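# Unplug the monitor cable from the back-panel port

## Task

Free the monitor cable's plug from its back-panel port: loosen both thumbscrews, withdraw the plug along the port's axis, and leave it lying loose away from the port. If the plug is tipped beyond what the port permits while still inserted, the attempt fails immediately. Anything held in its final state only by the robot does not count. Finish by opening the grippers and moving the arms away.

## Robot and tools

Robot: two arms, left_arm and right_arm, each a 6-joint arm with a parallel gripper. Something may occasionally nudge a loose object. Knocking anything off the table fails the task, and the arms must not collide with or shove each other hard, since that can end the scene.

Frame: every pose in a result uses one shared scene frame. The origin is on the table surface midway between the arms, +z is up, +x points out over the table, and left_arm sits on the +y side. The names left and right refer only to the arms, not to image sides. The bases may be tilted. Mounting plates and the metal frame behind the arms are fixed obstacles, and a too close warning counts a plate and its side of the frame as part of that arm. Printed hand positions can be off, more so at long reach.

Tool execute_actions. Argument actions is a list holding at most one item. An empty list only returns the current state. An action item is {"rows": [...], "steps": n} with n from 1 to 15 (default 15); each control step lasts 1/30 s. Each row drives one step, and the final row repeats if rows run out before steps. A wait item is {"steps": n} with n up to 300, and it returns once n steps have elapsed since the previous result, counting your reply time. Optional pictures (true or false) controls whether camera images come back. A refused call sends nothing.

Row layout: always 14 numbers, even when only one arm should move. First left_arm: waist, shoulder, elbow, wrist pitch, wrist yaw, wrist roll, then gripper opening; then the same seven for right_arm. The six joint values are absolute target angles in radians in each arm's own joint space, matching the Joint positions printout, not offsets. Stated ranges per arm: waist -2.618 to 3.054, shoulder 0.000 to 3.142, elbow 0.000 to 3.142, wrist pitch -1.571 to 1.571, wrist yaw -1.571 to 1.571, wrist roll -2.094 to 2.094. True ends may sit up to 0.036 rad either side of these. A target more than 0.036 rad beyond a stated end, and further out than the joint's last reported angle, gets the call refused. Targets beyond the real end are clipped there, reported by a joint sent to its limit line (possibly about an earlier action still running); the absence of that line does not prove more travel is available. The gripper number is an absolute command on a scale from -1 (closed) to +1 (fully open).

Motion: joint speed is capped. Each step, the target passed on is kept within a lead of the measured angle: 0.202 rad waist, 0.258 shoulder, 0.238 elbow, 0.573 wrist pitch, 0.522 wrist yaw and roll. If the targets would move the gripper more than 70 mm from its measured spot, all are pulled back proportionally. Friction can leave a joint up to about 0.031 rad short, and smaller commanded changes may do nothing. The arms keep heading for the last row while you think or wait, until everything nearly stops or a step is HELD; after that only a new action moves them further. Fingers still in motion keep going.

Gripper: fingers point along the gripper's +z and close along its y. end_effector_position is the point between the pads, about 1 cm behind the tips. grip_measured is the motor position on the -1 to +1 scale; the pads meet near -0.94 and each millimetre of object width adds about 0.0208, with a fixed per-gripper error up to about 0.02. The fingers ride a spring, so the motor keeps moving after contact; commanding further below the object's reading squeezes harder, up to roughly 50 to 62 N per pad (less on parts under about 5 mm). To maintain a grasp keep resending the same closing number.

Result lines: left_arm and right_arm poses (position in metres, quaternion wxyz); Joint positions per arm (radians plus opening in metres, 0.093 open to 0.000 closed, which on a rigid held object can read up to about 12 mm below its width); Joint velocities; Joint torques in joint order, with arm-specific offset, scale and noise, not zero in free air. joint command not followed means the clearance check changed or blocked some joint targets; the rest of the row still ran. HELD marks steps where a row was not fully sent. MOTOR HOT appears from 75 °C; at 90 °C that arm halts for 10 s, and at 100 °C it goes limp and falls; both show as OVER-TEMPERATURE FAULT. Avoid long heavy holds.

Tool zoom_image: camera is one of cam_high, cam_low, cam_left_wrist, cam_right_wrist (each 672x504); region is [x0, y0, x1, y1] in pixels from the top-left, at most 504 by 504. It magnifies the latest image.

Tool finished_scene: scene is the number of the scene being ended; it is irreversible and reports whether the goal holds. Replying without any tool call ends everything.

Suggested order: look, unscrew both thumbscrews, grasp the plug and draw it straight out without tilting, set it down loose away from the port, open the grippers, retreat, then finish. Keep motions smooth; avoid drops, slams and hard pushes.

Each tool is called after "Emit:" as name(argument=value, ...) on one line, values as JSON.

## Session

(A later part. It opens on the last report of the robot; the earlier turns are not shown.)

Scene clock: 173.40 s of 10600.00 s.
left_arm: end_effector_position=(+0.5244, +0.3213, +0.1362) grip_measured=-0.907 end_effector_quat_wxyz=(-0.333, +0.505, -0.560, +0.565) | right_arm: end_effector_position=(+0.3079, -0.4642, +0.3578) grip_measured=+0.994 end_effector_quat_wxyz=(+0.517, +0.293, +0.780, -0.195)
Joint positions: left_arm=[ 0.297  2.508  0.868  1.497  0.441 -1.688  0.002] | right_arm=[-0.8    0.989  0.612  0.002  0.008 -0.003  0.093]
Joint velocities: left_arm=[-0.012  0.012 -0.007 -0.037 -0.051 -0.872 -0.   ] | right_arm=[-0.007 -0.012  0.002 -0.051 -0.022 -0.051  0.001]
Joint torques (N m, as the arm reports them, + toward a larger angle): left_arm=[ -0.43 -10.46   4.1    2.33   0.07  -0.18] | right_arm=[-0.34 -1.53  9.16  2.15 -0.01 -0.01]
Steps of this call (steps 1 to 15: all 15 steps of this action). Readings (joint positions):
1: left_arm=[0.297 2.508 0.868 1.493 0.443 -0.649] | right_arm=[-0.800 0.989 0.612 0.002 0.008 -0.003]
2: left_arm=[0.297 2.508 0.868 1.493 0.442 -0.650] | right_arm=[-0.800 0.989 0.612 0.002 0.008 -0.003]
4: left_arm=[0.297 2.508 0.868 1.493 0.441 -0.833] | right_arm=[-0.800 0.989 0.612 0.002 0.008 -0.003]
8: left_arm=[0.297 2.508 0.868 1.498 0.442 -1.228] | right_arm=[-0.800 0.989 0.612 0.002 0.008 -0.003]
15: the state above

About 14 rad on screw 2; ten more.

Emit:
execute_actions(actions=[{"rows":[[0.292,2.505,0.875,1.5,0.45,-1.83,-0.6,-0.8,1,0.6,0,0,0,1],[0.292,2.505,0.875,1.5,0.45,-1.83,-0.6,-0.8,1,0.6,0,0,0,1],[0.292,2.505,0.875,1.5,0.45,-0.45,-0.6,-0.8,1,0.6,0,0,0,1]]}], pictures=false)

Emit:
execute_actions(actions=[{"rows":[[0.292,2.505,0.875,1.5,0.45,-0.66,-0.92,-0.8,1,0.6,0,0,0,1],[0.292,2.505,0.875,1.5,0.45,-0.66,-0.92,-0.8,1,0.6,0,0,0,1],[0.292,2.505,0.875,1.5,0.45,-2.05,-0.92,-0.8,1,0.6,0,0,0,1]]}], pictures=false)

Emit:
execute_actions(actions=[{"rows":[[0.292,2.505,0.875,1.5,0.45,-1.83,-0.6,-0.8,1,0.6,0,0,0,1],[0.292,2.505,0.875,1.5,0.45,-1.83,-0.6,-0.8,1,0.6,0,0,0,1],[0.292,2.505,0.875,1.5,0.45,-0.45,-0.6,-0.8,1,0.6,0,0,0,1]]}], pictures=false)

Emit:
execute_actions(actions=[{"rows":[[0.292,2.505,0.875,1.5,0.45,-0.66,-0.92,-0.8,1,0.6,0,0,0,1],[0.292,2.505,0.875,1.5,0.45,-0.66,-0.92,-0.8,1,0.6,0,0,0,1],[0.292,2.505,0.875,1.5,0.45,-2.05,-0.92,-0.8,1,0.6,0,0,0,1]]}], pictures=false)

Emit:
execute_actions(actions=[{"rows":[[0.292,2.505,0.875,1.5,0.45,-1.83,-0.6,-0.8,1,0.6,0,0,0,1],[0.292,2.505,0.875,1.5,0.45,-1.83,-0.6,-0.8,1,0.6,0,0,0,1],[0.292,2.505,0.875,1.5,0.45,-0.45,-0.6,-0.8,1,0.6,0,0,0,1]]}], pictures=false)

Emit:
execute_actions(actions=[{"rows":[[0.292,2.505,0.875,1.5,0.45,-0.66,-0.92,-0.8,1,0.6,0,0,0,1],[0.292,2.505,0.875,1.5,0.45,-0.66,-0.92,-0.8,1,0.6,0,0,0,1],[0.292,2.505,0.875,1.5,0.45,-2.05,-0.92,-0.8,1,0.6,0,0,0,1]]}], pictures=false)

Emit:
execute_actions(actions=[{"rows":[[0.292,2.505,0.875,1.5,0.45,-1.83,-0.6,-0.8,1,0.6,0,0,0,1],[0.292,2.505,0.875,1.5,0.45,-1.83,-0.6,-0.8,1,0.6,0,0,0,1],[0.292,2.505,0.875,1.5,0.45,-0.45,-0.6,-0.8,1,0.6,0,0,0,1]]}], pictures=false)

Emit:
execute_actions(actions=[{"rows":[[0.292,2.505,0.875,1.5,0.45,-0.66,-0.92,-0.8,1,0.6,0,0,0,1],[0.292,2.505,0.875,1.5,0.45,-0.66,-0.92,-0.8,1,0.6,0,0,0,1],[0.292,2.505,0.875,1.5,0.45,-2.05,-0.92,-0.8,1,0.6,0,0,0,1]]}], pictures=false)

Emit:
execute_actions(actions=[{"rows":[[0.292,2.505,0.875,1.5,0.45,-1.83,-0.6,-0.8,1,0.6,0,0,0,1],[0.292,2.505,0.875,1.5,0.45,-1.83,-0.6,-0.8,1,0.6,0,0,0,1],[0.292,2.505,0.875,1.5,0.45,-0.45,-0.6,-0.8,1,0.6,0,0,0,1]]}], pictures=false)

Emit:
execute_actions(actions=[{"rows":[[0.292,2.505,0.875,1.5,0.45,-0.66,-0.92,-0.8,1,0.6,0,0,0,1],[0.292,2.505,0.875,1.5,0.45,-0.66,-0.92,-0.8,1,0.6,0,0,0,1],[0.292,2.505,0.875,1.5,0.45,-2.05,-0.92,-0.8,1,0.6,0,0,0,1]]}], pictures=false)

Emit:
execute_actions(actions=[{"rows":[[0.292,2.505,0.875,1.5,0.45,-1.83,-0.6,-0.8,1,0.6,0,0,0,1],[0.292,2.505,0.875,1.5,0.45,-1.83,-0.6,-0.8,1,0.6,0,0,0,1],[0.292,2.505,0.875,1.5,0.45,-0.45,-0.6,-0.8,1,0.6,0,0,0,1]]}], pictures=false)

Emit:
execute_actions(actions=[{"rows":[[0.292,2.505,0.875,1.5,0.45,-0.66,-0.92,-0.8,1,0.6,0,0,0,1],[0.292,2.505,0.875,1.5,0.45,-0.66,-0.92,-0.8,1,0.6,0,0,0,1],[0.292,2.505,0.875,1.5,0.45,-2.05,-0.92,-0.8,1,0.6,0,0,0,1]]}], pictures=false)

Emit:
execute_actions(actions=[{"rows":[[0.292,2.505,0.875,1.5,0.45,-1.83,-0.6,-0.8,1,0.6,0,0,0,1],[0.292,2.505,0.875,1.5,0.45,-1.83,-0.6,-0.8,1,0.6,0,0,0,1],[0.292,2.505,0.875,1.5,0.45,-0.45,-0.6,-0.8,1,0.6,0,0,0,1]]}], pictures=false)

Emit:
execute_actions(actions=[{"rows":[[0.292,2.505,0.875,1.5,0.45,-0.66,-0.92,-0.8,1,0.6,0,0,0,1],[0.292,2.505,0.875,1.5,0.45,-0.66,-0.92,-0.8,1,0.6,0,0,0,1],[0.292,2.505,0.875,1.5,0.45,-2.05,-0.92,-0.8,1,0.6,0,0,0,1]]}], pictures=false)

Emit:
execute_actions(actions=[{"rows":[[0.292,2.505,0.875,1.5,0.45,-1.83,-0.6,-0.8,1,0.6,0,0,0,1],[0.292,2.505,0.875,1.5,0.45,-1.83,-0.6,-0.8,1,0.6,0,0,0,1],[0.292,2.505,0.875,1.5,0.45,-0.45,-0.6,-0.8,1,0.6,0,0,0,1]]}], pictures=false)

Emit:
execute_actions(actions=[{"rows":[[0.292,2.505,0.875,1.5,0.45,-0.66,-0.92,-0.8,1,0.6,0,0,0,1],[0.292,2.505,0.875,1.5,0.45,-0.66,-0.92,-0.8,1,0.6,0,0,0,1],[0.292,2.505,0.875,1.5,0.45,-2.05,-0.92,-0.8,1,0.6,0,0,0,1]]}], pictures=false)

Emit:
execute_actions(actions=[{"rows":[[0.292,2.505,0.875,1.5,0.45,-1.83,-0.6,-0.8,1,0.6,0,0,0,1],[0.292,2.505,0.875,1.5,0.45,-1.83,-0.6,-0.8,1,0.6,0,0,0,1],[0.292,2.505,0.875,1.5,0.45,-0.45,-0.6,-0.8,1,0.6,0,0,0,1]]}], pictures=false)

Emit:
execute_actions(actions=[{"rows":[[0.292,2.505,0.875,1.5,0.45,-0.66,-0.92,-0.8,1,0.6,0,0,0,1],[0.292,2.505,0.875,1.5,0.45,-0.66,-0.92,-0.8,1,0.6,0,0,0,1],[0.292,2.505,0.875,1.5,0.45,-2.05,-0.92,-0.8,1,0.6,0,0,0,1]]}], pictures=false)

Emit:
execute_actions(actions=[{"rows":[[0.292,2.505,0.875,1.5,0.45,-1.83,-0.6,-0.8,1,0.6,0,0,0,1],[0.292,2.505,0.875,1.5,0.45,-1.83,-0.6,-0.8,1,0.6,0,0,0,1],[0.292,2.505,0.875,1.5,0.45,-0.45,-0.6,-0.8,1,0.6,0,0,0,1]]}], pictures=false)

Emit:
execute_actions(actions=[{"rows":[[0.292,2.505,0.875,1.5,0.45,-0.66,-0.92,-0.8,1,0.6,0,0,0,1],[0.292,2.505,0.875,1.5,0.45,-0.66,-0.92,-0.8,1,0.6,0,0,0,1],[0.292,2.505,0.875,1.5,0.45,-1.84,-0.92,-0.8,1,0.6,0,0,0,1]]}])

Emit:
zoom_image(camera="cam_left_wrist", region=[220,264,460,504])

Scene clock: 201.33 s of 10600.00 s.
left_arm: end_effector_position=(+0.5242, +0.3210, +0.1352) grip_measured=-0.602 end_effector_quat_wxyz=(+0.567, -0.163, +0.738, -0.327) | right_arm: end_effector_position=(+0.3079, -0.4642, +0.3578) grip_measured=+0.994 end_effector_quat_wxyz=(+0.517, +0.293, +0.780, -0.195)
Joint positions: left_arm=[ 0.297  2.508  0.868  1.492  0.443 -0.654  0.016] | right_arm=[-0.8    0.989  0.612  0.002  0.008 -0.003  0.093]
Joint velocities: left_arm=[ 0.007  0.002  0.007 -0.007 -0.037  1.341 -0.   ] | right_arm=[ 0.022  0.002  0.002  0.022 -0.007  0.022 -0.001]
Joint torques (N m, as the arm reports them, + toward a larger angle): left_arm=[ -0.49 -10.54   4.07   2.31   0.12   0.17] | right_arm=[-0.08 -1.36  9.09  2.07  0.01 -0.07]
Steps of this call (steps 1 to 30: the robot went on to your last target; steps 31 to 90: nothing new was sent; then 24.43 s passed at rest; steps 91 to 105: all 15 steps of this action). Readings (joint positions):
91: left_arm=[0.297 2.508 0.868 1.491 0.441 -1.815] | right_arm=[-0.800 0.989 0.612 0.002 0.008 -0.003]
92: left_arm=[0.297 2.508 0.868 1.488 0.441 -1.816] | right_arm=[-0.800 0.989 0.612 0.002 0.008 -0.003]
94: left_arm=[0.297 2.508 0.868 1.489 0.442 -1.634] | right_arm=[-0.800 0.989 0.612 0.002 0.008 -0.003]
98: left_arm=[0.297 2.508 0.868 1.490 0.442 -1.236] | right_arm=[-0.800 0.989 0.612 0.002 0.008 -0.003]
105: the state above

Scene clock: 201.83 s of 10600.00 s.
left_arm: end_effector_position=(+0.5243, +0.3212, +0.1357) grip_measured=-0.907 end_effector_quat_wxyz=(-0.296, +0.540, -0.528, +0.585) | right_arm: end_effector_position=(+0.3079, -0.4642, +0.3578) grip_measured=+0.994 end_effector_quat_wxyz=(+0.517, +0.293, +0.780, -0.195)
Joint positions: left_arm=[ 0.297  2.508  0.868  1.495  0.442 -1.814  0.002] | right_arm=[-0.8    0.989  0.612  0.002  0.008 -0.003  0.093]
Joint velocities: left_arm=[ 0.002  0.007 -0.002 -0.022 -0.037 -1.458  0.   ] | right_arm=[-0.002 -0.002  0.017 -0.022  0.022  0.022  0.001]
Joint torques (N m, as the arm reports them, + toward a larger angle): left_arm=[ -0.42 -10.48   3.96   2.34   0.08  -0.2 ] | right_arm=[-0.31 -1.62  9.14  2.1  -0.01 -0.06]
Steps of this call (steps 1 to 15: all 15 steps of this action). Readings (joint positions):
1: left_arm=[0.297 2.508 0.868 1.493 0.443 -0.646] | right_arm=[-0.800 0.989 0.612 0.002 0.008 -0.003]
2: left_arm=[0.297 2.508 0.868 1.493 0.442 -0.647] | right_arm=[-0.800 0.989 0.612 0.002 0.008 -0.003]
4: left_arm=[0.297 2.508 0.868 1.493 0.442 -0.830] | right_arm=[-0.800 0.989 0.612 0.002 0.008 -0.003]
8: left_arm=[0.297 2.508 0.868 1.498 0.442 -1.225] | right_arm=[-0.800 0.989 0.612 0.002 0.008 -0.003]
15: the state above

Scene clock: 202.33 s of 10600.00 s.
left_arm: end_effector_position=(+0.5241, +0.3209, +0.1351) grip_measured=-0.602 end_effector_quat_wxyz=(+0.566, -0.164, +0.738, -0.328) | right_arm: end_effector_position=(+0.3079, -0.4642, +0.3578) grip_measured=+0.994 end_effector_quat_wxyz=(+0.517, +0.293, +0.780, -0.195)
Joint positions: left_arm=[ 0.297  2.508  0.868  1.492  0.443 -0.657  0.016] | right_arm=[-0.8    0.989  0.612  0.002  0.008 -0.003  0.093]
Joint velocities: left_arm=[-0.007 -0.002 -0.012 -0.007  0.037  1.355  0.   ] | right_arm=[-0.002 -0.002  0.002 -0.051  0.022 -0.007  0.   ]
Joint torques (N m, as the arm reports them, + toward a larger angle): left_arm=[ -0.5  -10.63   3.92   2.33   0.08   0.12] | right_arm=[-0.44 -1.4   9.12  2.08  0.07 -0.07]
Steps of this call (steps 1 to 15: all 15 steps of this action). Readings (joint positions):
1: left_arm=[0.297 2.508 0.868 1.491 0.441 -1.824] | right_arm=[-0.800 0.989 0.612 0.002 0.008 -0.003]
2: left_arm=[0.297 2.508 0.868 1.487 0.441 -1.824] | right_arm=[-0.800 0.989 0.612 0.002 0.008 -0.003]
4: left_arm=[0.297 2.508 0.868 1.489 0.442 -1.641] | right_arm=[-0.800 0.989 0.612 0.002 0.008 -0.003]
8: left_arm=[0.297 2.508 0.868 1.490 0.443 -1.243] | right_arm=[-0.800 0.989 0.612 0.002 0.008 -0.003]
15: the state above

Scene clock: 202.83 s of 10600.00 s.
left_arm: end_effector_position=(+0.5243, +0.3210, +0.1358) grip_measured=-0.907 end_effector_quat_wxyz=(-0.295, +0.540, -0.527, +0.585) | right_arm: end_effector_position=(+0.3079, -0.4642, +0.3578) grip_measured=+0.994 end_effector_quat_wxyz=(+0.517, +0.293, +0.780, -0.195)
Joint positions: left_arm=[ 0.297  2.508  0.868  1.495  0.443 -1.816  0.002] | right_arm=[-0.8    0.989  0.612  0.002  0.008 -0.003  0.093]
Joint velocities: left_arm=[ 0.002 -0.012 -0.002 -0.081  0.007 -1.385 -0.001] | right_arm=[-0.042 -0.007 -0.007  0.037  0.007  0.051  0.001]
Joint torques (N m, as the arm reports them, + toward a larger angle): left_arm=[ -0.49 -10.71   3.99   2.34   0.04  -0.2 ] | right_arm=[-0.23 -1.62  9.04  2.1   0.01 -0.01]
Steps of this call (steps 1 to 15: all 15 steps of this action). Readings (joint positions):
1: left_arm=[0.297 2.508 0.868 1.492 0.443 -0.648] | right_arm=[-0.800 0.989 0.612 0.002 0.008 -0.003]
2: left_arm=[0.297 2.508 0.868 1.492 0.442 -0.649] | right_arm=[-0.800 0.989 0.612 0.002 0.008 -0.003]
4: left_arm=[0.297 2.508 0.868 1.493 0.442 -0.832] | right_arm=[-0.800 0.989 0.612 0.002 0.008 -0.003]
8: left_arm=[0.297 2.508 0.868 1.498 0.442 -1.227] | right_arm=[-0.800 0.989 0.612 0.002 0.008 -0.003]
15: the state above

Scene clock: 203.33 s of 10600.00 s.
left_arm: end_effector_position=(+0.5241, +0.3209, +0.1352) grip_measured=-0.602 end_effector_quat_wxyz=(+0.566, -0.164, +0.738, -0.328) | right_arm: end_effector_position=(+0.3079, -0.4642, +0.3578) grip_measured=+0.994 end_effector_quat_wxyz=(+0.517, +0.293, +0.780, -0.195)
Joint positions: left_arm=[ 0.297  2.508  0.868  1.492  0.443 -0.657  0.016] | right_arm=[-0.8    0.989  0.612  0.002  0.008 -0.003  0.093]
Joint velocities: left_arm=[-0.022 -0.002 -0.002 -0.037 -0.066  1.37   0.   ] | right_arm=[-0.007 -0.007  0.012 -0.081 -0.022 -0.022  0.   ]
Joint torques (N m, as the arm reports them, + toward a larger angle): left_arm=[ -0.57 -10.55   3.9    2.33   0.08   0.14] | right_arm=[-0.23 -1.54  9.13  2.06  0.04  0.01]
Steps of this call (steps 1 to 15: all 15 steps of this action). Readings (joint positions):
1: left_arm=[0.297 2.508 0.868 1.492 0.442 -1.825] | right_arm=[-0.800 0.989 0.612 0.002 0.008 -0.003]
2: left_arm=[0.297 2.508 0.868 1.488 0.442 -1.825] | right_arm=[-0.800 0.989 0.612 0.002 0.008 -0.003]
4: left_arm=[0.297 2.508 0.868 1.489 0.443 -1.642] | right_arm=[-0.800 0.989 0.612 0.002 0.008 -0.003]
8: left_arm=[0.297 2.508 0.868 1.490 0.443 -1.244] | right_arm=[-0.800 0.989 0.612 0.002 0.008 -0.003]
15: the state above

Scene clock: 203.83 s of 10600.00 s.
left_arm: end_effector_position=(+0.5242, +0.3209, +0.1358) grip_measured=-0.907 end_effector_quat_wxyz=(-0.295, +0.540, -0.528, +0.586) | right_arm: end_effector_position=(+0.3079, -0.4642, +0.3578) grip_measured=+0.994 end_effector_quat_wxyz=(+0.517, +0.293, +0.780, -0.195)
Joint positions: left_arm=[ 0.297  2.508  0.868  1.495  0.443 -1.816  0.002] | right_arm=[-0.8    0.989  0.612  0.002  0.008 -0.003  0.093]
Joint velocities: left_arm=[-0.012 -0.007  0.002 -0.125 -0.022 -1.399  0.   ] | right_arm=[-0.012 -0.012  0.002  0.037  0.066 -0.007 -0.001]
Joint torques (N m, as the arm reports them, + toward a larger angle): left_arm=[ -0.41 -10.62   3.95   2.41   0.04  -0.2 ] | right_arm=[-0.3  -1.43  9.3   2.15  0.01  0.01]
Steps of this call (steps 1 to 15: all 15 steps of this action). Readings (joint positions):
1: left_arm=[0.297 2.508 0.868 1.493 0.443 -0.649] | right_arm=[-0.800 0.989 0.612 0.002 0.008 -0.003]
2: left_arm=[0.297 2.508 0.868 1.493 0.442 -0.649] | right_arm=[-0.800 0.989 0.612 0.002 0.008 -0.003]
4: left_arm=[0.297 2.508 0.868 1.493 0.442 -0.832] | right_arm=[-0.800 0.989 0.612 0.002 0.008 -0.003]
8: left_arm=[0.297 2.508 0.868 1.498 0.442 -1.227] | right_arm=[-0.800 0.989 0.612 0.002 0.008 -0.003]
15: the state above

Scene clock: 204.33 s of 10600.00 s.
left_arm: end_effector_position=(+0.5241, +0.3209, +0.1352) grip_measured=-0.602 end_effector_quat_wxyz=(+0.566, -0.164, +0.738, -0.329) | right_arm: end_effector_position=(+0.3079, -0.4642, +0.3578) grip_measured=+0.994 end_effector_quat_wxyz=(+0.517, +0.293, +0.780, -0.195)
Joint positions: left_arm=[ 0.297  2.508  0.868  1.492  0.443 -0.658  0.016] | right_arm=[-0.8    0.989  0.612  0.002  0.008 -0.003  0.093]
Joint velocities: left_arm=[-0.007  0.002  0.007  0.007 -0.095  1.355 -0.   ] | right_arm=[-0.002 -0.002  0.002  0.007 -0.037 -0.037 -0.   ]
Joint torques (N m, as the arm reports them, + toward a larger angle): left_arm=[ -0.45 -10.58   3.95   2.34   0.1    0.11] | right_arm=[-0.16 -1.37  8.9   2.08  0.02 -0.02]
Steps of this call (steps 1 to 15: all 15 steps of this action). Readings (joint positions):
1: left_arm=[0.297 2.508 0.868 1.492 0.442 -1.825] | right_arm=[-0.800 0.989 0.612 0.002 0.008 -0.003]
2: left_arm=[0.297 2.508 0.868 1.489 0.442 -1.825] | right_arm=[-0.800 0.989 0.612 0.002 0.008 -0.003]
4: left_arm=[0.297 2.508 0.868 1.489 0.443 -1.643] | right_arm=[-0.800 0.989 0.612 0.002 0.008 -0.003]
8: left_arm=[0.297 2.508 0.868 1.491 0.443 -1.244] | right_arm=[-0.800 0.989 0.612 0.002 0.008 -0.003]
15: the state above

Scene clock: 204.83 s of 10600.00 s.
left_arm: end_effector_position=(+0.5243, +0.3210, +0.1359) grip_measured=-0.907 end_effector_quat_wxyz=(-0.295, +0.540, -0.527, +0.586) | right_arm: end_effector_position=(+0.3079, -0.4642, +0.3578) grip_measured=+0.994 end_effector_quat_wxyz=(+0.517, +0.293, +0.780, -0.195)
Joint positions: left_arm=[ 0.297  2.508  0.868  1.495  0.443 -1.816  0.002] | right_arm=[-0.8    0.989  0.612  0.002  0.008 -0.003  0.093]
Joint velocities: left_arm=[-0.012 -0.017  0.002 -0.022  0.022 -1.443 -0.001] | right_arm=[-0.012  0.002 -0.002  0.007 -0.022  0.007 -0.002]
Joint torques (N m, as the arm reports them, + toward a larger angle): left_arm=[ -0.3  -10.52   3.96   2.31   0.06  -0.15] | right_arm=[-0.36 -1.69  9.04  2.07  0.01 -0.02]
Steps of this call (steps 1 to 15: all 15 steps of this action). Readings (joint positions):
1: left_arm=[0.297 2.508 0.868 1.493 0.443 -0.649] | right_arm=[-0.800 0.989 0.612 0.002 0.008 -0.003]
2: left_arm=[0.297 2.508 0.868 1.493 0.442 -0.650] | right_arm=[-0.800 0.989 0.612 0.002 0.008 -0.003]
4: left_arm=[0.297 2.508 0.868 1.493 0.442 -0.832] | right_arm=[-0.800 0.989 0.612 0.002 0.008 -0.003]
8: left_arm=[0.297 2.508 0.868 1.499 0.442 -1.228] | right_arm=[-0.800 0.989 0.612 0.002 0.008 -0.003]
15: the state above

Scene clock: 205.33 s of 10600.00 s.
left_arm: end_effector_position=(+0.5241, +0.3209, +0.1352) grip_measured=-0.602 end_effector_quat_wxyz=(+0.566, -0.164, +0.738, -0.329) | right_arm: end_effector_position=(+0.3079, -0.4642, +0.3578) grip_measured=+0.994 end_effector_quat_wxyz=(+0.517, +0.293, +0.780, -0.195)
Joint positions: left_arm=[ 0.297  2.508  0.868  1.492  0.443 -0.658  0.016] | right_arm=[-0.8    0.989  0.612  0.002  0.008 -0.003  0.093]
Joint velocities: left_arm=[-0.002 -0.012 -0.017 -0.081 -0.022  1.37  -0.   ] | right_arm=[ 0.012 -0.007 -0.017 -0.037 -0.037  0.051 -0.002]
Joint torques (N m, as the arm reports them, + toward a larger angle): left_arm=[ -0.45 -10.56   3.94   2.31   0.1    0.12] | right_arm=[-0.57 -1.49  9.25  2.09  0.02 -0.04]
Steps of this call (steps 1 to 15: all 15 steps of this action). Readings (joint positions):
1: left_arm=[0.297 2.508 0.868 1.492 0.442 -1.826] | right_arm=[-0.800 0.989 0.612 0.002 0.008 -0.003]
2: left_arm=[0.297 2.508 0.868 1.489 0.442 -1.826] | right_arm=[-0.800 0.989 0.612 0.002 0.008 -0.003]
4: left_arm=[0.297 2.508 0.868 1.489 0.443 -1.643] | right_arm=[-0.800 0.989 0.612 0.002 0.008 -0.003]
8: left_arm=[0.297 2.508 0.868 1.491 0.443 -1.244] | right_arm=[-0.800 0.989 0.612 0.002 0.008 -0.003]
15: the state above

Scene clock: 205.83 s of 10600.00 s.
left_arm: end_effector_position=(+0.5243, +0.3210, +0.1360) grip_measured=-0.907 end_effector_quat_wxyz=(-0.295, +0.540, -0.527, +0.586) | right_arm: end_effector_position=(+0.3079, -0.4642, +0.3578) grip_measured=+0.994 end_effector_quat_wxyz=(+0.517, +0.293, +0.780, -0.195)
Joint positions: left_arm=[ 0.297  2.508  0.868  1.496  0.443 -1.816  0.002] | right_arm=[-0.8    0.989  0.612  0.002  0.008 -0.003  0.093]
Joint velocities: left_arm=[-0.002  0.007  0.002  0.007  0.037 -1.414 -0.001] | right_arm=[ 0.002  0.007  0.007 -0.022 -0.022  0.007 -0.   ]
Joint torques (N m, as the arm reports them, + toward a larger angle): left_arm=[ -0.41 -10.37   4.03   2.32   0.09  -0.17] | right_arm=[-0.55 -1.49  9.29  2.09 -0.01  0.02]
Steps of this call (steps 1 to 15: all 15 steps of this action). Readings (joint positions):
1: left_arm=[0.297 2.508 0.868 1.493 0.443 -0.649] | right_arm=[-0.800 0.989 0.612 0.002 0.008 -0.003]
2: left_arm=[0.297 2.508 0.868 1.493 0.442 -0.650] | right_arm=[-0.800 0.989 0.612 0.002 0.008 -0.003]
4: left_arm=[0.297 2.508 0.868 1.493 0.442 -0.833] | right_arm=[-0.800 0.989 0.612 0.002 0.008 -0.003]
8: left_arm=[0.297 2.508 0.868 1.499 0.442 -1.228] | right_arm=[-0.800 0.989 0.612 0.002 0.008 -0.003]
15: the state above

Scene clock: 206.33 s of 10600.00 s.
left_arm: end_effector_position=(+0.5241, +0.3209, +0.1352) grip_measured=-0.602 end_effector_quat_wxyz=(+0.566, -0.164, +0.738, -0.329) | right_arm: end_effector_position=(+0.3079, -0.4642, +0.3578) grip_measured=+0.994 end_effector_quat_wxyz=(+0.517, +0.293, +0.780, -0.195)
Joint positions: left_arm=[ 0.297  2.508  0.868  1.492  0.443 -0.658  0.016] | right_arm=[-0.8    0.989  0.612  0.002  0.008 -0.003  0.093]
Joint velocities: left_arm=[ 0.017 -0.007 -0.017 -0.037 -0.037  1.355 -0.001] | right_arm=[-0.002 -0.012  0.002 -0.007  0.022 -0.007  0.001]
Joint torques (N m, as the arm reports them, + toward a larger angle): left_arm=[ -0.37 -10.52   3.98   2.34   0.1    0.1 ] | right_arm=[-0.39 -1.45  9.22  2.1   0.02  0.  ]
Steps of this call (steps 1 to 15: all 15 steps of this action). Readings (joint positions):
1: left_arm=[0.297 2.508 0.868 1.492 0.442 -1.826] | right_arm=[-0.800 0.989 0.612 0.002 0.008 -0.003]
2: left_arm=[0.297 2.508 0.868 1.489 0.442 -1.826] | right_arm=[-0.800 0.989 0.612 0.002 0.008 -0.003]
4: left_arm=[0.297 2.508 0.868 1.489 0.443 -1.643] | right_arm=[-0.800 0.989 0.612 0.002 0.008 -0.003]
8: left_arm=[0.297 2.508 0.868 1.491 0.443 -1.244] | right_arm=[-0.800 0.989 0.612 0.002 0.008 -0.003]
15: the state above

Scene clock: 206.83 s of 10600.00 s.
left_arm: end_effector_position=(+0.5243, +0.3209, +0.1360) grip_measured=-0.907 end_effector_quat_wxyz=(-0.295, +0.540, -0.527, +0.586) | right_arm: end_effector_position=(+0.3079, -0.4642, +0.3578) grip_measured=+0.994 end_effector_quat_wxyz=(+0.517, +0.293, +0.780, -0.195)
Joint positions: left_arm=[ 0.297  2.508  0.868  1.496  0.443 -1.817  0.002] | right_arm=[-0.8    0.989  0.612  0.002  0.008 -0.003  0.093]
Joint velocities: left_arm=[-0.007 -0.007  0.007  0.051 -0.037 -1.414 -0.002] | right_arm=[-0.002 -0.022 -0.007  0.081  0.022  0.051  0.   ]
Joint torques (N m, as the arm reports them, + toward a larger angle): left_arm=[ -0.48 -10.66   3.88   2.3    0.06  -0.17] | right_arm=[-0.55 -1.57  9.15  2.1   0.04 -0.08]
Steps of this call (steps 1 to 15: all 15 steps of this action). Readings (joint positions):
1: left_arm=[0.297 2.508 0.868 1.493 0.443 -0.649] | right_arm=[-0.800 0.989 0.612 0.002 0.008 -0.003]
2: left_arm=[0.297 2.508 0.868 1.493 0.442 -0.650] | right_arm=[-0.800 0.989 0.612 0.002 0.008 -0.003]
4: left_arm=[0.297 2.508 0.868 1.493 0.442 -0.833] | right_arm=[-0.800 0.989 0.612 0.002 0.008 -0.003]
8: left_arm=[0.297 2.508 0.868 1.499 0.442 -1.228] | right_arm=[-0.800 0.989 0.612 0.002 0.008 -0.003]
15: the state above

Scene clock: 207.33 s of 10600.00 s.
left_arm: end_effector_position=(+0.5241, +0.3209, +0.1352) grip_measured=-0.602 end_effector_quat_wxyz=(+0.566, -0.164, +0.738, -0.329) | right_arm: end_effector_position=(+0.3079, -0.4642, +0.3578) grip_measured=+0.994 end_effector_quat_wxyz=(+0.517, +0.293, +0.780, -0.195)
Joint positions: left_arm=[ 0.297  2.508  0.868  1.492  0.443 -0.658  0.016] | right_arm=[-0.8    0.989  0.612  0.002  0.008 -0.003  0.093]
Joint velocities: left_arm=[-0.002 -0.022 -0.022 -0.007  0.037  1.355  0.   ] | right_arm=[-0.007 -0.012  0.027 -0.037  0.066 -0.081  0.001]
Joint torques (N m, as the arm reports them, + toward a larger angle): left_arm=[ -0.39 -10.47   3.99   2.32   0.09   0.13] | right_arm=[-0.3  -1.51  9.28  2.05  0.06 -0.02]
Steps of this call (steps 1 to 15: all 15 steps of this action). Readings (joint positions):
1: left_arm=[0.297 2.508 0.868 1.493 0.442 -1.826] | right_arm=[-0.800 0.989 0.612 0.002 0.008 -0.003]
2: left_arm=[0.297 2.508 0.868 1.490 0.442 -1.826] | right_arm=[-0.800 0.989 0.612 0.002 0.008 -0.003]
4: left_arm=[0.297 2.508 0.868 1.490 0.443 -1.643] | right_arm=[-0.800 0.989 0.612 0.002 0.008 -0.003]
8: left_arm=[0.297 2.508 0.868 1.491 0.443 -1.244] | right_arm=[-0.800 0.989 0.612 0.002 0.008 -0.003]
15: the state above

Scene clock: 207.83 s of 10600.00 s.
left_arm: end_effector_position=(+0.5243, +0.3211, +0.1360) grip_measured=-0.907 end_effector_quat_wxyz=(-0.295, +0.540, -0.527, +0.586) | right_arm: end_effector_position=(+0.3079, -0.4642, +0.3578) grip_measured=+0.994 end_effector_quat_wxyz=(+0.517, +0.293, +0.780, -0.195)
Joint positions: left_arm=[ 0.297  2.508  0.868  1.496  0.442 -1.816  0.002] | right_arm=[-0.8    0.989  0.612  0.002  0.008 -0.003  0.093]
Joint velocities: left_arm=[ 0.007  0.017 -0.002  0.037  0.051 -1.385 -0.   ] | right_arm=[-0.027  0.012 -0.012 -0.007 -0.037 -0.007 -0.001]
Joint torques (N m, as the arm reports them, + toward a larger angle): left_arm=[ -0.55 -10.46   3.92   2.33   0.04  -0.18] | right_arm=[-0.29 -1.66  8.97  2.12  0.02 -0.01]
Steps of this call (steps 1 to 15: all 15 steps of this action). Readings (joint positions):
1: left_arm=[0.297 2.508 0.868 1.493 0.443 -0.649] | right_arm=[-0.800 0.989 0.612 0.002 0.008 -0.003]
2: left_arm=[0.297 2.508 0.868 1.493 0.442 -0.650] | right_arm=[-0.800 0.989 0.612 0.002 0.008 -0.003]
4: left_arm=[0.297 2.508 0.868 1.493 0.441 -0.832] | right_arm=[-0.800 0.989 0.612 0.002 0.008 -0.003]
8: left_arm=[0.297 2.508 0.868 1.499 0.442 -1.228] | right_arm=[-0.800 0.989 0.612 0.002 0.008 -0.003]
15: the state above

Scene clock: 208.33 s of 10600.00 s.
left_arm: end_effector_position=(+0.5242, +0.3210, +0.1353) grip_measured=-0.602 end_effector_quat_wxyz=(+0.567, -0.164, +0.738, -0.328) | right_arm: end_effector_position=(+0.3079, -0.4642, +0.3578) grip_measured=+0.994 end_effector_quat_wxyz=(+0.517, +0.293, +0.780, -0.195)
Joint positions: left_arm=[ 0.297  2.508  0.868  1.493  0.443 -0.658  0.016] | right_arm=[-0.8    0.989  0.612  0.002  0.008 -0.003  0.093]
Joint velocities: left_arm=[ 0.017  0.002  0.002  0.037  0.022  1.414 -0.001] | right_arm=[-0.007  0.012 -0.012  0.007 -0.066  0.037  0.   ]
Joint torques (N m, as the arm reports them, + toward a larger angle): left_arm=[ -0.59 -10.47   4.1    2.3    0.11   0.15] | right_arm=[-0.45 -1.61  9.15  2.09  0.02 -0.02]
Steps of this call (steps 1 to 15: all 15 steps of this action). Readings (joint positions):
1: left_arm=[0.297 2.508 0.868 1.493 0.442 -1.826] | right_arm=[-0.800 0.989 0.612 0.002 0.008 -0.003]
2: left_arm=[0.297 2.508 0.868 1.490 0.442 -1.826] | right_arm=[-0.800 0.989 0.612 0.002 0.008 -0.003]
4: left_arm=[0.297 2.508 0.868 1.490 0.442 -1.643] | right_arm=[-0.800 0.989 0.612 0.002 0.008 -0.003]
8: left_arm=[0.297 2.508 0.868 1.491 0.443 -1.244] | right_arm=[-0.800 0.989 0.612 0.002 0.008 -0.003]
15: the state above

Scene clock: 208.83 s of 10600.00 s.
left_arm: end_effector_position=(+0.5243, +0.3210, +0.1361) grip_measured=-0.907 end_effector_quat_wxyz=(-0.295, +0.540, -0.527, +0.586) | right_arm: end_effector_position=(+0.3079, -0.4642, +0.3578) grip_measured=+0.994 end_effector_quat_wxyz=(+0.517, +0.293, +0.780, -0.195)
Joint positions: left_arm=[ 0.297  2.508  0.868  1.497  0.443 -1.816  0.002] | right_arm=[-0.8    0.989  0.612  0.002  0.008 -0.003  0.093]
Joint velocities: left_arm=[ 0.002  0.002 -0.002 -0.051  0.007 -1.341 -0.   ] | right_arm=[ 0.012  0.007  0.007  0.037  0.022 -0.022 -0.   ]
Joint torques (N m, as the arm reports them, + toward a larger angle): left_arm=[ -0.39 -10.5    3.79   2.31   0.06  -0.13] | right_arm=[-0.16 -1.49  9.11  2.1  -0.01  0.01]
Steps of this call (steps 1 to 15: all 15 steps of this action). Readings (joint positions):
1: left_arm=[0.297 2.508 0.868 1.493 0.443 -0.649] | right_arm=[-0.800 0.989 0.612 0.002 0.008 -0.003]
2: left_arm=[0.297 2.508 0.868 1.493 0.442 -0.650] | right_arm=[-0.800 0.989 0.612 0.002 0.008 -0.003]
4: left_arm=[0.297 2.508 0.868 1.493 0.441 -0.833] | right_arm=[-0.800 0.989 0.612 0.002 0.008 -0.003]
8: left_arm=[0.297 2.508 0.868 1.499 0.442 -1.228] | right_arm=[-0.800 0.989 0.612 0.002 0.008 -0.003]
15: the state above

Scene clock: 209.33 s of 10600.00 s.
left_arm: end_effector_position=(+0.5241, +0.3209, +0.1352) grip_measured=-0.602 end_effector_quat_wxyz=(+0.566, -0.164, +0.738, -0.329) | right_arm: end_effector_position=(+0.3079, -0.4642, +0.3578) grip_measured=+0.994 end_effector_quat_wxyz=(+0.517, +0.293, +0.780, -0.195)
Joint positions: left_arm=[ 0.297  2.508  0.868  1.492  0.443 -0.658  0.016] | right_arm=[-0.8    0.989  0.612  0.002  0.008 -0.003  0.093]
Joint velocities: left_arm=[-0.017  0.012 -0.007 -0.037  0.022  1.282 -0.   ] | right_arm=[-0.002  0.007 -0.017 -0.007 -0.066 -0.066 -0.002]
Joint torques (N m, as the arm reports them, + toward a larger angle): left_arm=[ -0.57 -10.45   4.01   2.31   0.11   0.11] | right_arm=[-0.25 -1.54  8.89  2.05  0.01 -0.01]
Steps of this call (steps 1 to 15: all 15 steps of this action). Readings (joint positions):
1: left_arm=[0.297 2.508 0.868 1.493 0.442 -1.826] | right_arm=[-0.800 0.989 0.612 0.002 0.008 -0.003]
2: left_arm=[0.297 2.508 0.868 1.490 0.442 -1.826] | right_arm=[-0.800 0.989 0.612 0.002 0.008 -0.003]
4: left_arm=[0.297 2.508 0.868 1.490 0.443 -1.643] | right_arm=[-0.800 0.989 0.612 0.002 0.008 -0.003]
8: left_arm=[0.297 2.508 0.868 1.491 0.443 -1.244] | right_arm=[-0.800 0.989 0.612 0.002 0.008 -0.003]
15: the state above

Scene clock: 209.83 s of 10600.00 s.
left_arm: end_effector_position=(+0.5243, +0.3210, +0.1362) grip_measured=-0.907 end_effector_quat_wxyz=(-0.295, +0.540, -0.527, +0.586) | right_arm: end_effector_position=(+0.3079, -0.4642, +0.3578) grip_measured=+0.994 end_effector_quat_wxyz=(+0.517, +0.293, +0.780, -0.195)
Joint positions: left_arm=[ 0.297  2.508  0.868  1.497  0.443 -1.816  0.002] | right_arm=[-0.8    0.989  0.612  0.002  0.008 -0.003  0.093]
Joint velocities: left_arm=[-0.007  0.002  0.002  0.081 -0.051 -1.487 -0.   ] | right_arm=[-0.007 -0.002  0.007 -0.037  0.051 -0.007  0.   ]
Joint torques (N m, as the arm reports them, + toward a larger angle): left_arm=[ -0.28 -10.58   4.01   2.28   0.07  -0.17] | right_arm=[-0.28 -1.48  9.07  2.05  0.01  0.  ]
Steps of this call (steps 1 to 15: all 15 steps of this action). Readings (joint positions):
1: left_arm=[0.297 2.508 0.868 1.493 0.443 -0.649] | right_arm=[-0.800 0.989 0.612 0.002 0.008 -0.003]
2: left_arm=[0.297 2.508 0.868 1.493 0.442 -0.650] | right_arm=[-0.800 0.989 0.612 0.002 0.008 -0.003]
4: left_arm=[0.297 2.508 0.868 1.493 0.441 -0.833] | right_arm=[-0.800 0.989 0.612 0.002 0.008 -0.003]
8: left_arm=[0.297 2.508 0.868 1.499 0.442 -1.228] | right_arm=[-0.800 0.989 0.612 0.002 0.008 -0.003]
15: the state above

Scene clock: 210.33 s of 10600.00 s.
left_arm: end_effector_position=(+0.5241, +0.3209, +0.1352) grip_measured=-0.602 end_effector_quat_wxyz=(+0.566, -0.164, +0.738, -0.329) | right_arm: end_effector_position=(+0.3079, -0.4642, +0.3578) grip_measured=+0.994 end_effector_quat_wxyz=(+0.517, +0.293, +0.780, -0.195)
Joint positions: left_arm=[ 0.297  2.508  0.868  1.492  0.443 -0.658  0.016] | right_arm=[-0.8    0.989  0.612  0.002  0.008 -0.003  0.093]
Joint velocities: left_arm=[-0.002 -0.017  0.002 -0.022  0.051  1.37  -0.   ] | right_arm=[ 0.017 -0.012  0.002 -0.022 -0.007 -0.007  0.   ]
Joint torques (N m, as the arm reports them, + toward a larger angle): left_arm=[ -0.4  -10.46   3.97   2.33   0.08   0.13] | right_arm=[-0.28 -1.71  9.11  2.06  0.02 -0.04]
Steps of this call (steps 1 to 15: all 15 steps of this action). Readings (joint positions):
1: left_arm=[0.297 2.508 0.868 1.493 0.442 -1.825] | right_arm=[-0.800 0.989 0.612 0.002 0.008 -0.003]
2: left_arm=[0.297 2.508 0.868 1.490 0.442 -1.825] | right_arm=[-0.800 0.989 0.612 0.002 0.008 -0.003]
4: left_arm=[0.297 2.508 0.868 1.490 0.443 -1.643] | right_arm=[-0.800 0.989 0.612 0.002 0.008 -0.003]
8: left_arm=[0.297 2.508 0.868 1.491 0.443 -1.244] | right_arm=[-0.800 0.989 0.612 0.002 0.008 -0.003]
15: the state above

Scene clock: 210.83 s of 10600.00 s.
left_arm: end_effector_position=(+0.5245, +0.3212, +0.1366) grip_measured=-0.907 end_effector_quat_wxyz=(-0.333, +0.505, -0.560, +0.566) | right_arm: end_effector_position=(+0.3079, -0.4642, +0.3578) grip_measured=+0.994 end_effector_quat_wxyz=(+0.517, +0.293, +0.780, -0.195)
Joint positions: left_arm=[ 0.297  2.508  0.868  1.499  0.442 -1.688  0.002] | right_arm=[-0.8    0.989  0.612  0.002  0.008 -0.003  0.093]
Joint velocities: left_arm=[-0.002 -0.002 -0.002 -0.022 -0.051 -0.945 -0.   ] | right_arm=[-0.012 -0.007 -0.007  0.007 -0.051 -0.051  0.001]
Joint torques (N m, as the arm reports them, + toward a larger angle): left_arm=[ -0.54 -10.56   4.1    2.25   0.11  -0.15] | right_arm=[-0.21 -1.63  9.25  2.08  0.04 -0.04]
Steps of this call (steps 1 to 15: all 15 steps of this action). Readings (joint positions):
1: left_arm=[0.297 2.508 0.868 1.493 0.443 -0.649] | right_arm=[-0.800 0.989 0.612 0.002 0.008 -0.003]
2: left_arm=[0.297 2.508 0.868 1.492 0.442 -0.650] | right_arm=[-0.800 0.989 0.612 0.002 0.008 -0.003]
4: left_arm=[0.297 2.508 0.868 1.492 0.441 -0.832] | right_arm=[-0.800 0.989 0.612 0.002 0.008 -0.003]
8: left_arm=[0.297 2.508 0.868 1.499 0.442 -1.228] | right_arm=[-0.800 0.989 0.612 0.002 0.008 -0.003]
15: the state above

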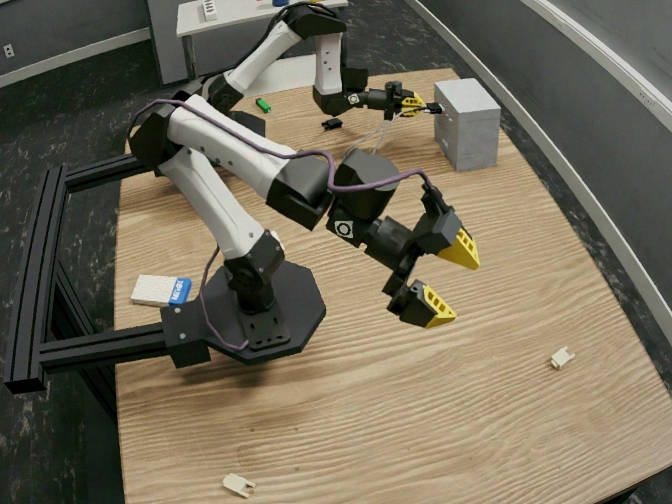

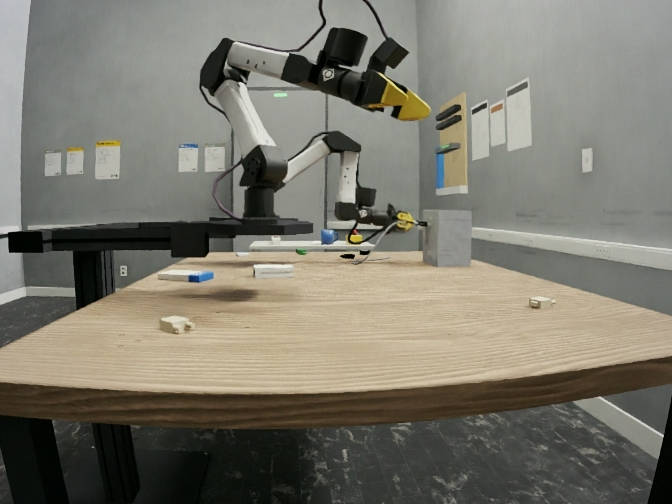

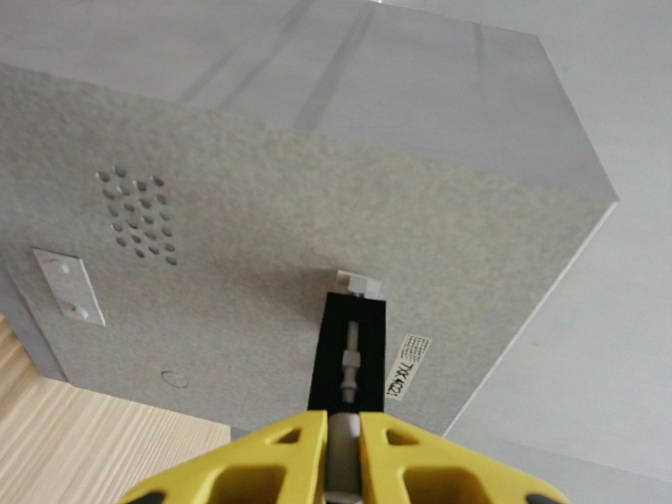

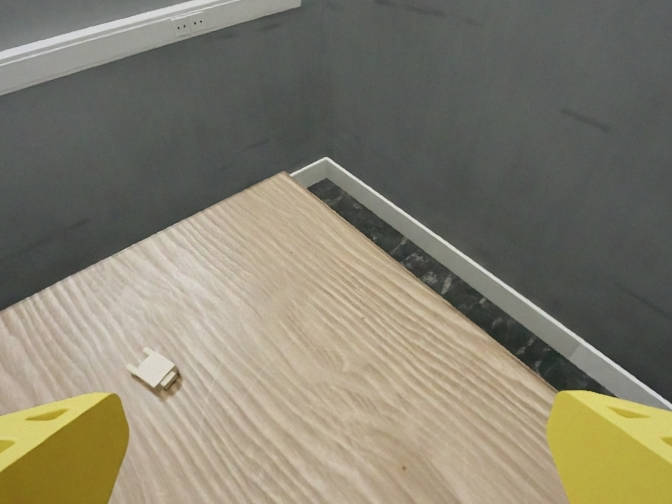

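Region (220, 264, 460, 504) of cam_left_wrist's 672x504 image, scaled by 2.100, with more detail than that image has.

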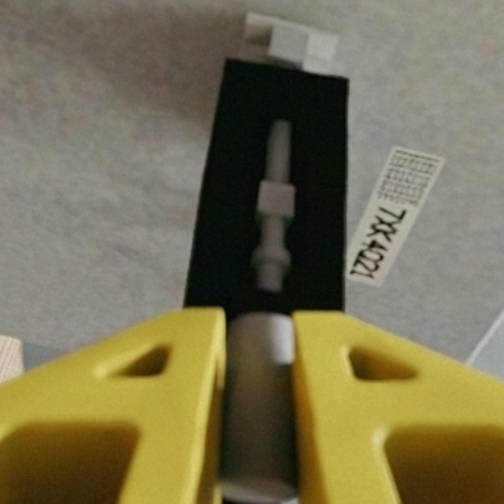

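Emit:
execute_actions(actions=[{"rows":[[0.292,2.505,0.875,1.5,0.45,-1.83,-0.6,-0.8,1,0.6,0,0,0,1],[0.292,2.505,0.875,1.5,0.45,-1.83,-0.6,-0.8,1,0.6,0,0,0,1],[0.292,2.505,0.875,1.5,0.45,-0.45,-0.6,-0.8,1,0.6,0,0,0,1]]}], pictures=false)

Emit:
execute_actions(actions=[{"rows":[[0.292,2.505,0.875,1.5,0.45,-0.66,-0.92,-0.8,1,0.6,0,0,0,1],[0.292,2.505,0.875,1.5,0.45,-0.66,-0.92,-0.8,1,0.6,0,0,0,1],[0.292,2.505,0.875,1.5,0.45,-2.05,-0.92,-0.8,1,0.6,0,0,0,1]]}], pictures=false)

Emit:
execute_actions(actions=[{"rows":[[0.292,2.505,0.875,1.5,0.45,-1.83,-0.6,-0.8,1,0.6,0,0,0,1],[0.292,2.505,0.875,1.5,0.45,-1.83,-0.6,-0.8,1,0.6,0,0,0,1],[0.292,2.505,0.875,1.5,0.45,-0.45,-0.6,-0.8,1,0.6,0,0,0,1]]}], pictures=false)

Emit:
execute_actions(actions=[{"rows":[[0.292,2.505,0.875,1.5,0.45,-0.66,-0.92,-0.8,1,0.6,0,0,0,1],[0.292,2.505,0.875,1.5,0.45,-0.66,-0.92,-0.8,1,0.6,0,0,0,1],[0.292,2.505,0.875,1.5,0.45,-2.05,-0.92,-0.8,1,0.6,0,0,0,1]]}], pictures=false)

Emit:
execute_actions(actions=[{"rows":[[0.292,2.505,0.875,1.5,0.45,-1.83,-0.6,-0.8,1,0.6,0,0,0,1],[0.292,2.505,0.875,1.5,0.45,-1.83,-0.6,-0.8,1,0.6,0,0,0,1],[0.292,2.505,0.875,1.5,0.45,-0.45,-0.6,-0.8,1,0.6,0,0,0,1]]}], pictures=false)

Emit:
execute_actions(actions=[{"rows":[[0.292,2.505,0.875,1.5,0.45,-0.66,-0.92,-0.8,1,0.6,0,0,0,1],[0.292,2.505,0.875,1.5,0.45,-0.66,-0.92,-0.8,1,0.6,0,0,0,1],[0.292,2.505,0.875,1.5,0.45,-2.05,-0.92,-0.8,1,0.6,0,0,0,1]]}], pictures=false)

Emit:
execute_actions(actions=[{"rows":[[0.292,2.505,0.875,1.5,0.45,-1.83,-0.6,-0.8,1,0.6,0,0,0,1],[0.292,2.505,0.875,1.5,0.45,-1.83,-0.6,-0.8,1,0.6,0,0,0,1],[0.292,2.505,0.875,1.5,0.45,-0.45,-0.6,-0.8,1,0.6,0,0,0,1]]}], pictures=false)

Emit:
execute_actions(actions=[{"rows":[[0.292,2.505,0.875,1.5,0.45,-0.66,-0.92,-0.8,1,0.6,0,0,0,1],[0.292,2.505,0.875,1.5,0.45,-0.66,-0.92,-0.8,1,0.6,0,0,0,1],[0.292,2.505,0.875,1.5,0.45,-1.84,-0.92,-0.8,1,0.6,0,0,0,1]]}], pictures=false)

Emit:
execute_actions(actions=[{"rows":[[0.292,2.505,0.875,1.5,0.45,-1.83,-0.5,-0.8,1,0.6,0,0,0,1],[0.292,2.505,0.875,1.5,0.45,-1.83,-0.5,-0.8,1,0.6,0,0,0,1],[0.292,2.505,0.875,1.5,0.45,-1.7,-0.5,-0.8,1,0.6,0,0,0,1],[0.31,2.505,0.875,1.5,0.45,-1.6,-0.5,-0.8,1,0.6,0,0,0,1],[0.34,2.505,0.875,1.5,0.45,-1.6,-0.5,-0.8,1,0.6,0,0,0,1],[0.37,2.505,0.875,1.5,0.45,-1.6,-0.5,-0.8,1,0.6,0,0,0,1],[0.41,2.505,0.875,1.5,0.45,-1.6,-0.5,-0.8,1,0.6,0,0,0,1]]}])

Scene clock: 242.50 s of 10600.00 s.
left_arm: end_effector_position=(+0.5242, +0.3206, +0.1356) grip_measured=-0.602 end_effector_quat_wxyz=(+0.567, -0.162, +0.738, -0.328) | right_arm: end_effector_position=(+0.3079, -0.4642, +0.3578) grip_measured=+0.994 end_effector_quat_wxyz=(+0.517, +0.293, +0.780, -0.195)
Joint positions: left_arm=[ 0.297  2.508  0.868  1.494  0.444 -0.653  0.016] | right_arm=[-0.8    0.989  0.612  0.002  0.008 -0.003  0.093]
Joint velocities: left_arm=[-0.002  0.002 -0.012  0.007 -0.037  1.355  0.001] | right_arm=[-0.022 -0.002 -0.007 -0.022  0.051 -0.007 -0.001]
Joint torques (N m, as the arm reports them, + toward a larger angle): left_arm=[ -0.42 -10.52   3.95   2.32   0.09   0.15] | right_arm=[-0.38 -1.63  9.24  2.08  0.02 -0.03]
Steps of this call (steps 1 to 30: the robot went on to your last target; steps 31 to 90: nothing new was sent; then 28.17 s passed at rest; steps 91 to 105: all 15 steps of this action). Readings (joint positions):
91: left_arm=[0.297 2.508 0.868 1.494 0.443 -1.813] | right_arm=[-0.800 0.989 0.612 0.002 0.008 -0.003]
92: left_arm=[0.297 2.508 0.868 1.493 0.443 -1.815] | right_arm=[-0.800 0.989 0.612 0.002 0.008 -0.003]
94: left_arm=[0.297 2.508 0.868 1.493 0.444 -1.632] | right_arm=[-0.800 0.989 0.612 0.002 0.008 -0.003]
98: left_arm=[0.297 2.508 0.868 1.493 0.444 -1.234] | right_arm=[-0.800 0.989 0.612 0.002 0.008 -0.003]
105: the state above

Scene clock: 243.00 s of 10600.00 s.
left_arm: end_effector_position=(+0.5245, +0.3215, +0.1360) grip_measured=-0.907 end_effector_quat_wxyz=(-0.296, +0.541, -0.527, +0.585) | right_arm: end_effector_position=(+0.3079, -0.4642, +0.3578) grip_measured=+0.994 end_effector_quat_wxyz=(+0.517, +0.293, +0.780, -0.195)
Joint positions: left_arm=[ 0.297  2.508  0.868  1.496  0.44  -1.816  0.002] | right_arm=[-0.8    0.989  0.612  0.002  0.008 -0.003  0.093]
Joint velocities: left_arm=[-0.002  0.002 -0.022 -0.051 -0.066 -1.385 -0.   ] | right_arm=[ 0.017  0.002 -0.027 -0.037  0.007 -0.007  0.   ]
Joint torques (N m, as the arm reports them, + toward a larger angle): left_arm=[ -0.34 -10.6    3.89   2.33   0.15  -0.26] | right_arm=[-0.27 -1.55  9.24  2.11  0.05 -0.01]
Steps of this call (steps 1 to 15: all 15 steps of this action). Readings (joint positions):
1: left_arm=[0.297 2.508 0.868 1.494 0.444 -0.645] | right_arm=[-0.800 0.989 0.612 0.002 0.008 -0.003]
2: left_arm=[0.297 2.508 0.868 1.492 0.438 -0.647] | right_arm=[-0.800 0.989 0.612 0.002 0.008 -0.003]
4: left_arm=[0.297 2.508 0.868 1.490 0.435 -0.830] | right_arm=[-0.800 0.989 0.612 0.002 0.008 -0.003]
8: left_arm=[0.297 2.508 0.868 1.498 0.439 -1.226] | right_arm=[-0.800 0.989 0.612 0.002 0.008 -0.003]
15: the state above

Scene clock: 243.50 s of 10600.00 s.
left_arm: end_effector_position=(+0.5242, +0.3210, +0.1356) grip_measured=-0.602 end_effector_quat_wxyz=(+0.567, -0.164, +0.737, -0.328) | right_arm: end_effector_position=(+0.3079, -0.4642, +0.3578) grip_measured=+0.994 end_effector_quat_wxyz=(+0.517, +0.293, +0.780, -0.195)
Joint positions: left_arm=[ 0.297  2.508  0.868  1.494  0.443 -0.657  0.016] | right_arm=[-0.8    0.989  0.612  0.002  0.008 -0.003  0.093]
Joint velocities: left_arm=[ 0.012 -0.007  0.002 -0.007  0.066  1.385 -0.001] | right_arm=[ 0.002 -0.017  0.007 -0.007 -0.007 -0.007 -0.   ]
Joint torques (N m, as the arm reports them, + toward a larger angle): left_arm=[ -0.55 -10.58   3.95   2.29   0.12   0.11] | right_arm=[-0.04 -1.3   9.21  2.12  0.02  0.  ]
Steps of this call (steps 1 to 15: all 15 steps of this action). Readings (joint positions):
1: left_arm=[0.297 2.508 0.868 1.495 0.440 -1.825] | right_arm=[-0.800 0.989 0.612 0.002 0.008 -0.003]
2: left_arm=[0.297 2.508 0.868 1.493 0.440 -1.825] | right_arm=[-0.800 0.989 0.612 0.002 0.008 -0.003]
4: left_arm=[0.297 2.508 0.868 1.493 0.442 -1.642] | right_arm=[-0.800 0.989 0.612 0.002 0.008 -0.003]
8: left_arm=[0.297 2.508 0.868 1.494 0.442 -1.244] | right_arm=[-0.800 0.989 0.612 0.002 0.008 -0.003]
15: the state above

Scene clock: 244.00 s of 10600.00 s.
left_arm: end_effector_position=(+0.5245, +0.3219, +0.1360) grip_measured=-0.907 end_effector_quat_wxyz=(-0.296, +0.542, -0.526, +0.585) | right_arm: end_effector_position=(+0.3079, -0.4642, +0.3578) grip_measured=+0.994 end_effector_quat_wxyz=(+0.517, +0.293, +0.780, -0.195)
Joint positions: left_arm=[ 0.298  2.508  0.868  1.496  0.439 -1.818  0.002] | right_arm=[-0.8    0.989  0.612  0.002  0.008 -0.003  0.093]
Joint velocities: left_arm=[-0.007 -0.022 -0.002 -0.007  0.051 -1.399 -0.   ] | right_arm=[-0.012 -0.002  0.007  0.007 -0.022 -0.066 -0.001]
Joint torques (N m, as the arm reports them, + toward a larger angle): left_arm=[ -0.47 -10.56   3.99   2.3    0.12  -0.23] | right_arm=[-0.28 -1.47  9.15  2.1   0.01 -0.09]
Steps of this call (steps 1 to 15: all 15 steps of this action). Readings (joint positions):
1: left_arm=[0.297 2.508 0.868 1.495 0.443 -0.649] | right_arm=[-0.800 0.989 0.612 0.002 0.008 -0.003]
2: left_arm=[0.297 2.508 0.868 1.492 0.438 -0.650] | right_arm=[-0.800 0.989 0.612 0.002 0.008 -0.003]
4: left_arm=[0.298 2.508 0.868 1.491 0.435 -0.833] | right_arm=[-0.800 0.989 0.612 0.002 0.008 -0.003]
8: left_arm=[0.298 2.508 0.868 1.499 0.438 -1.229] | right_arm=[-0.800 0.989 0.612 0.002 0.008 -0.003]
15: the state above

Scene clock: 244.50 s of 10600.00 s.
left_arm: end_effector_position=(+0.5243, +0.3211, +0.1356) grip_measured=-0.602 end_effector_quat_wxyz=(+0.567, -0.164, +0.737, -0.328) | right_arm: end_effector_position=(+0.3079, -0.4642, +0.3578) grip_measured=+0.994 end_effector_quat_wxyz=(+0.517, +0.293, +0.780, -0.195)
Joint positions: left_arm=[ 0.297  2.508  0.868  1.494  0.442 -0.658  0.016] | right_arm=[-0.8    0.989  0.612  0.002  0.008 -0.003  0.093]
Joint velocities: left_arm=[-0.007 -0.017  0.012 -0.022 -0.095  1.355  0.   ] | right_arm=[-0.002  0.007 -0.012 -0.007 -0.022 -0.066 -0.   ]
Joint torques (N m, as the arm reports them, + toward a larger angle): left_arm=[ -0.49 -10.55   3.92   2.3    0.1    0.13] | right_arm=[-0.41 -1.43  9.18  2.08  0.01  0.01]
Steps of this call (steps 1 to 15: all 15 steps of this action). Readings (joint positions):
1: left_arm=[0.298 2.508 0.868 1.495 0.439 -1.826] | right_arm=[-0.800 0.989 0.612 0.002 0.008 -0.003]
2: left_arm=[0.298 2.508 0.868 1.493 0.439 -1.826] | right_arm=[-0.800 0.989 0.612 0.002 0.008 -0.003]
4: left_arm=[0.297 2.508 0.868 1.493 0.441 -1.644] | right_arm=[-0.800 0.989 0.612 0.002 0.008 -0.003]
8: left_arm=[0.297 2.508 0.868 1.494 0.442 -1.245] | right_arm=[-0.800 0.989 0.612 0.002 0.008 -0.003]
15: the state above

Scene clock: 245.00 s of 10600.00 s.
left_arm: end_effector_position=(+0.5245, +0.3218, +0.1361) grip_measured=-0.907 end_effector_quat_wxyz=(-0.296, +0.542, -0.526, +0.585) | right_arm: end_effector_position=(+0.3079, -0.4642, +0.3578) grip_measured=+0.994 end_effector_quat_wxyz=(+0.517, +0.293, +0.780, -0.195)
Joint positions: left_arm=[ 0.298  2.508  0.868  1.497  0.439 -1.818  0.002] | right_arm=[-0.8    0.989  0.612  0.002  0.008 -0.003  0.093]
Joint velocities: left_arm=[-0.032 -0.002 -0.007 -0.037 -0.007 -1.443 -0.001] | right_arm=[ 0.002  0.012 -0.007  0.037  0.051 -0.037 -0.   ]
Joint torques (N m, as the arm reports them, + toward a larger angle): left_arm=[ -0.44 -10.54   3.81   2.35   0.15  -0.26] | right_arm=[-0.11 -1.54  8.95  2.12  0.02 -0.03]
Steps of this call (steps 1 to 15: all 15 steps of this action). Readings (joint positions):
1: left_arm=[0.297 2.508 0.868 1.495 0.443 -0.650] | right_arm=[-0.800 0.989 0.612 0.002 0.008 -0.003]
2: left_arm=[0.297 2.508 0.868 1.492 0.438 -0.650] | right_arm=[-0.800 0.989 0.612 0.002 0.008 -0.003]
4: left_arm=[0.298 2.508 0.868 1.491 0.435 -0.833] | right_arm=[-0.800 0.989 0.612 0.002 0.008 -0.003]
8: left_arm=[0.298 2.508 0.868 1.499 0.438 -1.229] | right_arm=[-0.800 0.989 0.612 0.002 0.008 -0.003]
15: the state above

Scene clock: 245.50 s of 10600.00 s.
left_arm: end_effector_position=(+0.5243, +0.3211, +0.1357) grip_measured=-0.602 end_effector_quat_wxyz=(+0.567, -0.164, +0.737, -0.328) | right_arm: end_effector_position=(+0.3079, -0.4642, +0.3578) grip_measured=+0.994 end_effector_quat_wxyz=(+0.517, +0.293, +0.780, -0.195)
Joint positions: left_arm=[ 0.297  2.508  0.868  1.495  0.442 -0.658  0.016] | right_arm=[-0.8    0.989  0.612  0.002  0.008 -0.003  0.093]
Joint velocities: left_arm=[-0.002 -0.007 -0.002 -0.007 -0.022  1.326 -0.001] | right_arm=[-0.022  0.012 -0.012  0.022  0.007  0.007 -0.   ]
Joint torques (N m, as the arm reports them, + toward a larger angle): left_arm=[ -0.47 -10.56   3.86   2.28   0.13   0.11] | right_arm=[-0.17 -1.54  9.16  2.04  0.03 -0.04]
Steps of this call (steps 1 to 15: all 15 steps of this action). Readings (joint positions):
1: left_arm=[0.298 2.508 0.868 1.495 0.439 -1.827] | right_arm=[-0.800 0.989 0.612 0.002 0.008 -0.003]
2: left_arm=[0.298 2.508 0.868 1.494 0.439 -1.827] | right_arm=[-0.800 0.989 0.612 0.002 0.008 -0.003]
4: left_arm=[0.297 2.508 0.868 1.494 0.441 -1.644] | right_arm=[-0.800 0.989 0.612 0.002 0.008 -0.003]
8: left_arm=[0.297 2.508 0.868 1.494 0.441 -1.246] | right_arm=[-0.800 0.989 0.612 0.002 0.008 -0.003]
15: the state above

Scene clock: 246.00 s of 10600.00 s.
left_arm: end_effector_position=(+0.5247, +0.3220, +0.1368) grip_measured=-0.906 end_effector_quat_wxyz=(-0.334, +0.506, -0.559, +0.566) | right_arm: end_effector_position=(+0.3079, -0.4642, +0.3578) grip_measured=+0.994 end_effector_quat_wxyz=(+0.517, +0.293, +0.780, -0.195)
Joint positions: left_arm=[ 0.298  2.508  0.868  1.5    0.438 -1.69   0.002] | right_arm=[-0.8    0.989  0.612  0.002  0.008 -0.003  0.093]
Joint velocities: left_arm=[-0.007 -0.017  0.002 -0.037  0.037 -0.828  0.   ] | right_arm=[ 0.002 -0.012  0.007 -0.066 -0.007  0.007 -0.   ]
Joint torques (N m, as the arm reports them, + toward a larger angle): left_arm=[ -0.5  -10.56   3.93   2.3    0.16  -0.22] | right_arm=[-0.3  -1.44  9.19  2.07 -0.03  0.  ]
Steps of this call (steps 1 to 15: all 15 steps of this action). Readings (joint positions):
1: left_arm=[0.297 2.508 0.868 1.495 0.443 -0.650] | right_arm=[-0.800 0.989 0.612 0.002 0.008 -0.003]
2: left_arm=[0.297 2.508 0.868 1.493 0.437 -0.650] | right_arm=[-0.800 0.989 0.612 0.002 0.008 -0.003]
4: left_arm=[0.298 2.508 0.868 1.491 0.435 -0.833] | right_arm=[-0.800 0.989 0.612 0.002 0.008 -0.003]
8: left_arm=[0.298 2.508 0.868 1.499 0.438 -1.230] | right_arm=[-0.800 0.989 0.612 0.002 0.008 -0.003]
15: the state above

Scene clock: 246.50 s of 10600.00 s.
left_arm: end_effector_position=(+0.5206, +0.3815, +0.1353) grip_measured=-0.503 end_effector_quat_wxyz=(-0.385, +0.518, -0.549, +0.531) | right_arm: end_effector_position=(+0.3079, -0.4642, +0.3578) grip_measured=+0.994 end_effector_quat_wxyz=(+0.517, +0.293, +0.780, -0.195)
Joint positions: left_arm=[ 0.418  2.508  0.868  1.497  0.445 -1.616  0.021] | right_arm=[-0.8    0.989  0.612  0.002  0.008 -0.003  0.093]
Joint velocities: left_arm=[-0.027 -0.002 -0.007 -0.051 -0.051  0.11  -0.002] | right_arm=[ 0.007  0.002 -0.007 -0.022 -0.007 -0.022  0.   ]
Joint torques (N m, as the arm reports them, + toward a larger angle): left_arm=[ -0.54 -10.46   3.9    2.24   0.07   0.17] | right_arm=[-0.35 -1.67  9.15  2.09 -0.04 -0.01]
Steps of this call (steps 1 to 15: all 15 steps of this action). Readings (joint positions):
1: left_arm=[0.298 2.508 0.868 1.498 0.439 -1.715] | right_arm=[-0.800 0.989 0.612 0.002 0.008 -0.003]
2: left_arm=[0.298 2.508 0.868 1.497 0.439 -1.736] | right_arm=[-0.800 0.989 0.612 0.002 0.008 -0.003]
4: left_arm=[0.298 2.508 0.868 1.497 0.441 -1.714] | right_arm=[-0.800 0.989 0.612 0.002 0.008 -0.003]
8: left_arm=[0.353 2.508 0.868 1.497 0.453 -1.651] | right_arm=[-0.800 0.989 0.612 0.002 0.008 -0.003]
15: the state above

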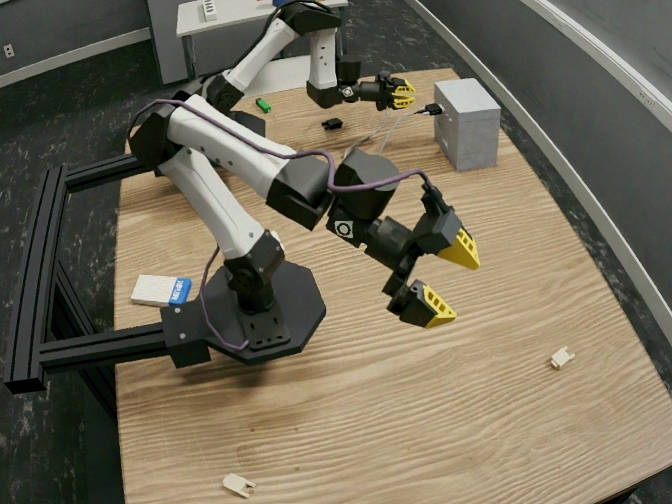

